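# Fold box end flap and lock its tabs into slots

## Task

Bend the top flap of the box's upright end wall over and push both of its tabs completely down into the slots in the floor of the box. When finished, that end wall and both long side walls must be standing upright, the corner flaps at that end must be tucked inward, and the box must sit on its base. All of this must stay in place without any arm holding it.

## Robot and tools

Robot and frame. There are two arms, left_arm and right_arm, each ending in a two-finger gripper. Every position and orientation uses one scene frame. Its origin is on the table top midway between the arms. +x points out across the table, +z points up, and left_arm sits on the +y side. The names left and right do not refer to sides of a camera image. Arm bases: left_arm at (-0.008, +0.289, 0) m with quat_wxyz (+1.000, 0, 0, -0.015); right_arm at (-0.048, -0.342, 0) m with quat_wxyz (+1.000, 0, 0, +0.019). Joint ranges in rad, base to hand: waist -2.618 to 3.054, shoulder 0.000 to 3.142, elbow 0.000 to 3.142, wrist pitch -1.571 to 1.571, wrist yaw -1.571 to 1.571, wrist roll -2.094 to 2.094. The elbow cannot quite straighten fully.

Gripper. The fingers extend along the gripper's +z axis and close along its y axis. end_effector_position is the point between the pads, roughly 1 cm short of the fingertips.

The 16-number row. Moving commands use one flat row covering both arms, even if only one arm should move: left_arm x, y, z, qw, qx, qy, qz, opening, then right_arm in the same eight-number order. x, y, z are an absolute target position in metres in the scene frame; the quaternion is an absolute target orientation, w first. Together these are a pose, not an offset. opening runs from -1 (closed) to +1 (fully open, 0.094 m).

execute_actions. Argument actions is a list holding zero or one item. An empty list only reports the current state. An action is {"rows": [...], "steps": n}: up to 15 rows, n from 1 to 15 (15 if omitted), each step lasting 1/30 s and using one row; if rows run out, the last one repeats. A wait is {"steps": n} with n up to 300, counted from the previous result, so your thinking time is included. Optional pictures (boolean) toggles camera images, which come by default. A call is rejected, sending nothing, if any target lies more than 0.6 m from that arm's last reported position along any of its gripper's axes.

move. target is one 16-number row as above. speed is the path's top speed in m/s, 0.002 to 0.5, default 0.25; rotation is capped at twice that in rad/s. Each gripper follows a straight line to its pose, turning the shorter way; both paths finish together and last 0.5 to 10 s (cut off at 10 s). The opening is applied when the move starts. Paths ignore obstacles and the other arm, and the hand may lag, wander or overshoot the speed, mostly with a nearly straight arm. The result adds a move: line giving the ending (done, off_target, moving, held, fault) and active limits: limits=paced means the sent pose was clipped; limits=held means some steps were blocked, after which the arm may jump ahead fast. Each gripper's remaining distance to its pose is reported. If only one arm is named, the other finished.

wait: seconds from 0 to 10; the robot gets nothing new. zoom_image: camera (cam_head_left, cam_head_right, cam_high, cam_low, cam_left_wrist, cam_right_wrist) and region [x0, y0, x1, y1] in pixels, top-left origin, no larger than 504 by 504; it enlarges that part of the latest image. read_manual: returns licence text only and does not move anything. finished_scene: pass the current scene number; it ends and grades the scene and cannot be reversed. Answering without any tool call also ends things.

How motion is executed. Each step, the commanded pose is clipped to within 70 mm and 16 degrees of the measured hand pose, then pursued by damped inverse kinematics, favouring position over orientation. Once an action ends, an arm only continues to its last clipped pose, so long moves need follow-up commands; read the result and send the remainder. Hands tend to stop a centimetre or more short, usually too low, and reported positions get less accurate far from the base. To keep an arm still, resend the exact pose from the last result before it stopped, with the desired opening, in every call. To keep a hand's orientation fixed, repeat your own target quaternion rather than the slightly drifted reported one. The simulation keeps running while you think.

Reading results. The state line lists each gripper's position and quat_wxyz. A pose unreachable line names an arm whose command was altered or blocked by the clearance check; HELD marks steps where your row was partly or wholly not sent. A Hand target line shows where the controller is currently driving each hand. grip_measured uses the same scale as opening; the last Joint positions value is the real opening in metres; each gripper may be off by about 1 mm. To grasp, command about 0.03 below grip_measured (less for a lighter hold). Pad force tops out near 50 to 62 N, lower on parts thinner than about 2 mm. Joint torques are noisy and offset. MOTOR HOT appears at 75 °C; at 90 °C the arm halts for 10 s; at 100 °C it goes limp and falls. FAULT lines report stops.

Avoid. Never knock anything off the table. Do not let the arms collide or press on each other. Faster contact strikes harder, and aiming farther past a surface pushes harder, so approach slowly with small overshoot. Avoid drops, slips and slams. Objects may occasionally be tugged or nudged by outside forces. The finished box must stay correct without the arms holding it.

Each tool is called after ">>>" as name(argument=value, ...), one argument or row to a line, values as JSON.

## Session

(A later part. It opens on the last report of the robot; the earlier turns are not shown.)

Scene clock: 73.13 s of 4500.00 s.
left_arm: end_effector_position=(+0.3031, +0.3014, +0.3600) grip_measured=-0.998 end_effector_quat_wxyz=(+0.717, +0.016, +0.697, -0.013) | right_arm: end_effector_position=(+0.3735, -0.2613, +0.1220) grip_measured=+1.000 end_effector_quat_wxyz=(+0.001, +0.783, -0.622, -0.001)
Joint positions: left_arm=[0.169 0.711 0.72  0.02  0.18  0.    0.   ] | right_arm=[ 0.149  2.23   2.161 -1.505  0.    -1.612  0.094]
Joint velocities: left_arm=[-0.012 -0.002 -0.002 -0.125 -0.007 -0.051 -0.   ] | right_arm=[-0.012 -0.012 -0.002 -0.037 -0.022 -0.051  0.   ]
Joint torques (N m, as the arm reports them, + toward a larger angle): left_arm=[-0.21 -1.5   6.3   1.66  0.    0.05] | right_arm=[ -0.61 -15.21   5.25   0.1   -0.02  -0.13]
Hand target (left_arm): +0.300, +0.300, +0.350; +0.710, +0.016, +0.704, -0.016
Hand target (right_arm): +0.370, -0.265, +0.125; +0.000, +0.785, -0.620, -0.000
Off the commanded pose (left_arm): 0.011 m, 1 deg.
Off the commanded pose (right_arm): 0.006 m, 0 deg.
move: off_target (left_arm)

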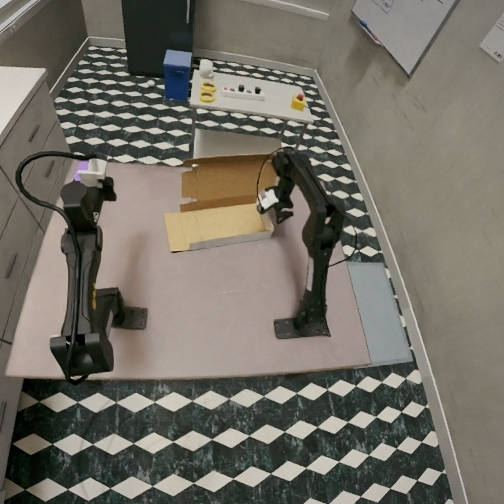

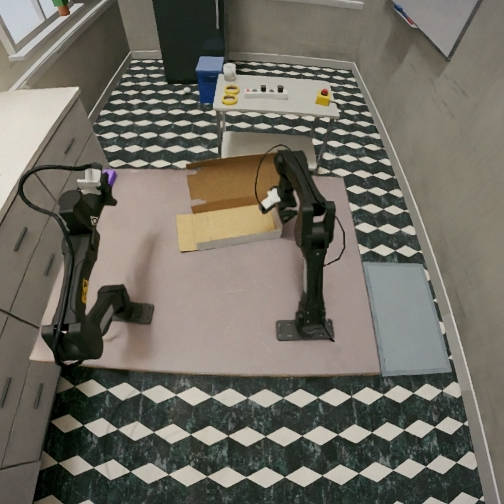

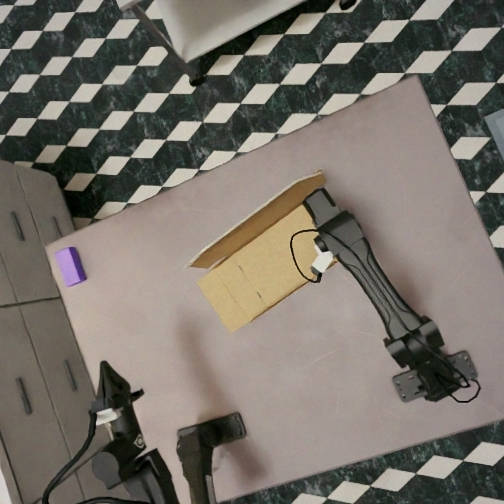

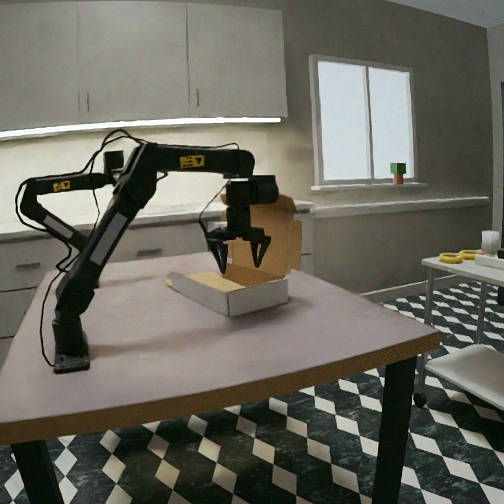

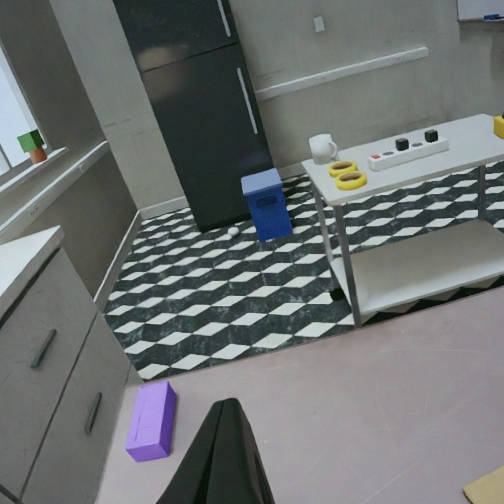

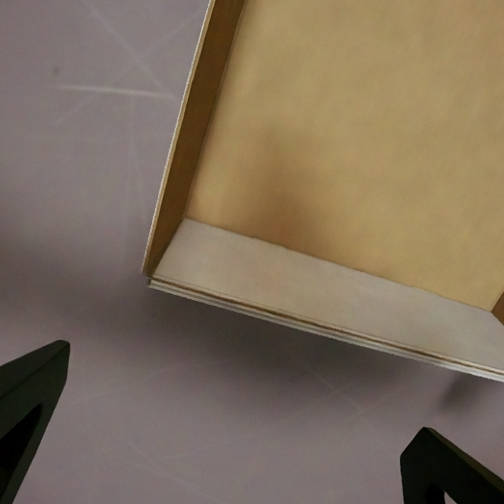

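>>> move(
  target=[0.3,0.3,0.35,0.71,0.016,0.704,-0.016,-1,0.374,-0.261,0.2,0,0.785,-0.62,0,1],
)

Scene clock: 78.60 s of 4500.00 s.
left_arm: end_effector_position=(+0.3031, +0.3014, +0.3600) grip_measured=-0.998 end_effector_quat_wxyz=(+0.717, +0.016, +0.697, -0.013) | right_arm: end_effector_position=(+0.3760, -0.2608, +0.1962) grip_measured=+1.000 end_effector_quat_wxyz=(-0.066, +0.781, -0.618, +0.057)
Joint positions: left_arm=[0.169 0.711 0.72  0.02  0.18  0.    0.   ] | right_arm=[ 0.149  2.109  2.258 -1.545  0.    -1.615  0.094]
Joint velocities: left_arm=[-0.007 -0.007  0.007  0.037  0.037  0.037 -0.001] | right_arm=[-0.012 -0.007  0.007 -0.022  0.007  0.022  0.   ]
Joint torques (N m, as the arm reports them, + toward a larger angle): left_arm=[-0.24 -1.42  6.2   1.68  0.05  0.06] | right_arm=[  0.04 -12.03   9.49   0.21  -0.02  -0.05]
Hand target (left_arm): +0.300, +0.300, +0.350; +0.710, +0.016, +0.704, -0.016
Hand target (right_arm): +0.374, -0.261, +0.200; -0.065, +0.782, -0.617, +0.056
Off the commanded pose (left_arm): 0.011 m, 1 deg.
Off the commanded pose (right_arm): 0.004 m, 10 deg.
joint sent to its limit (right arm) — the command would take joint 4 (wrist pitch) past its lower limit, so that joint was sent only as far as its limit.
After step 90, 1.63 s passed at rest.
move: off_target (left_arm, right_arm)

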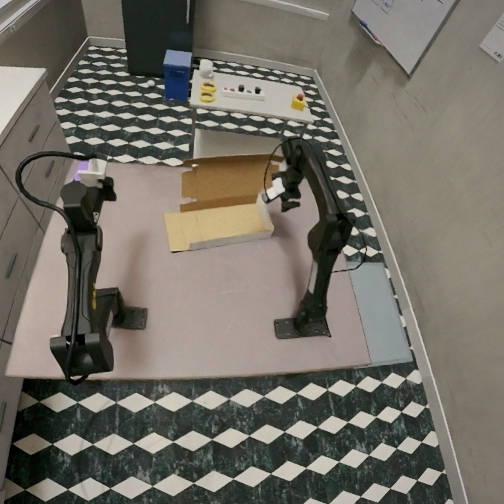

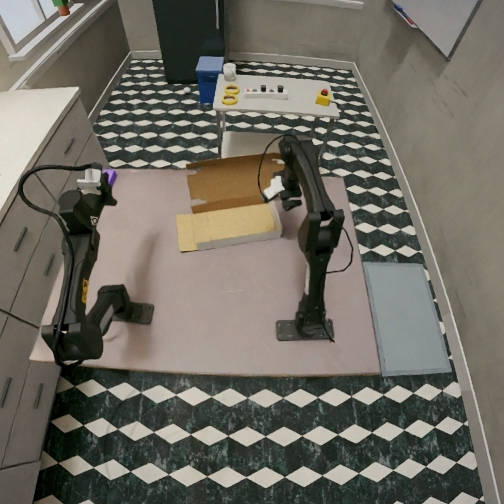

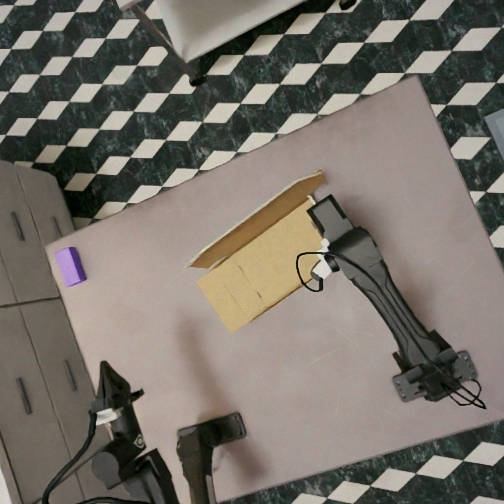

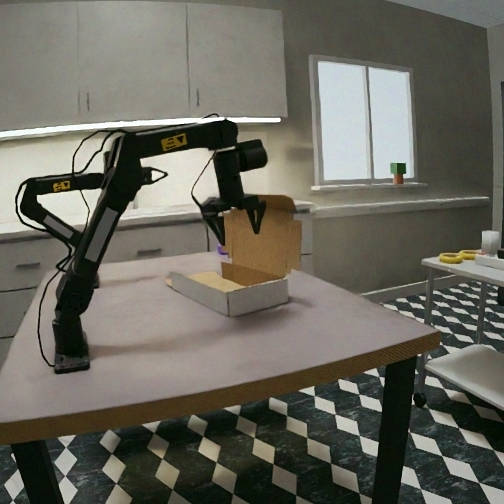

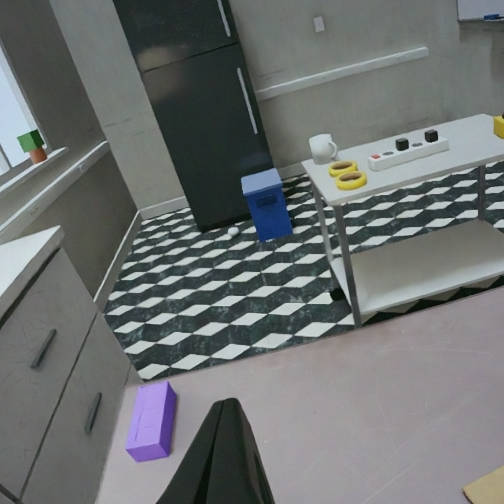

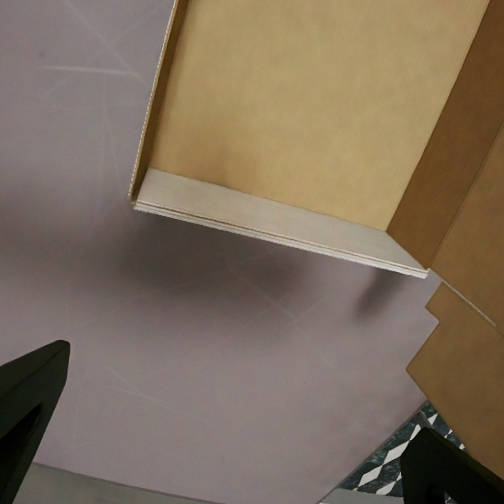

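>>> finished_scene(
  scene=2,
)

The scene is finished: the task was done.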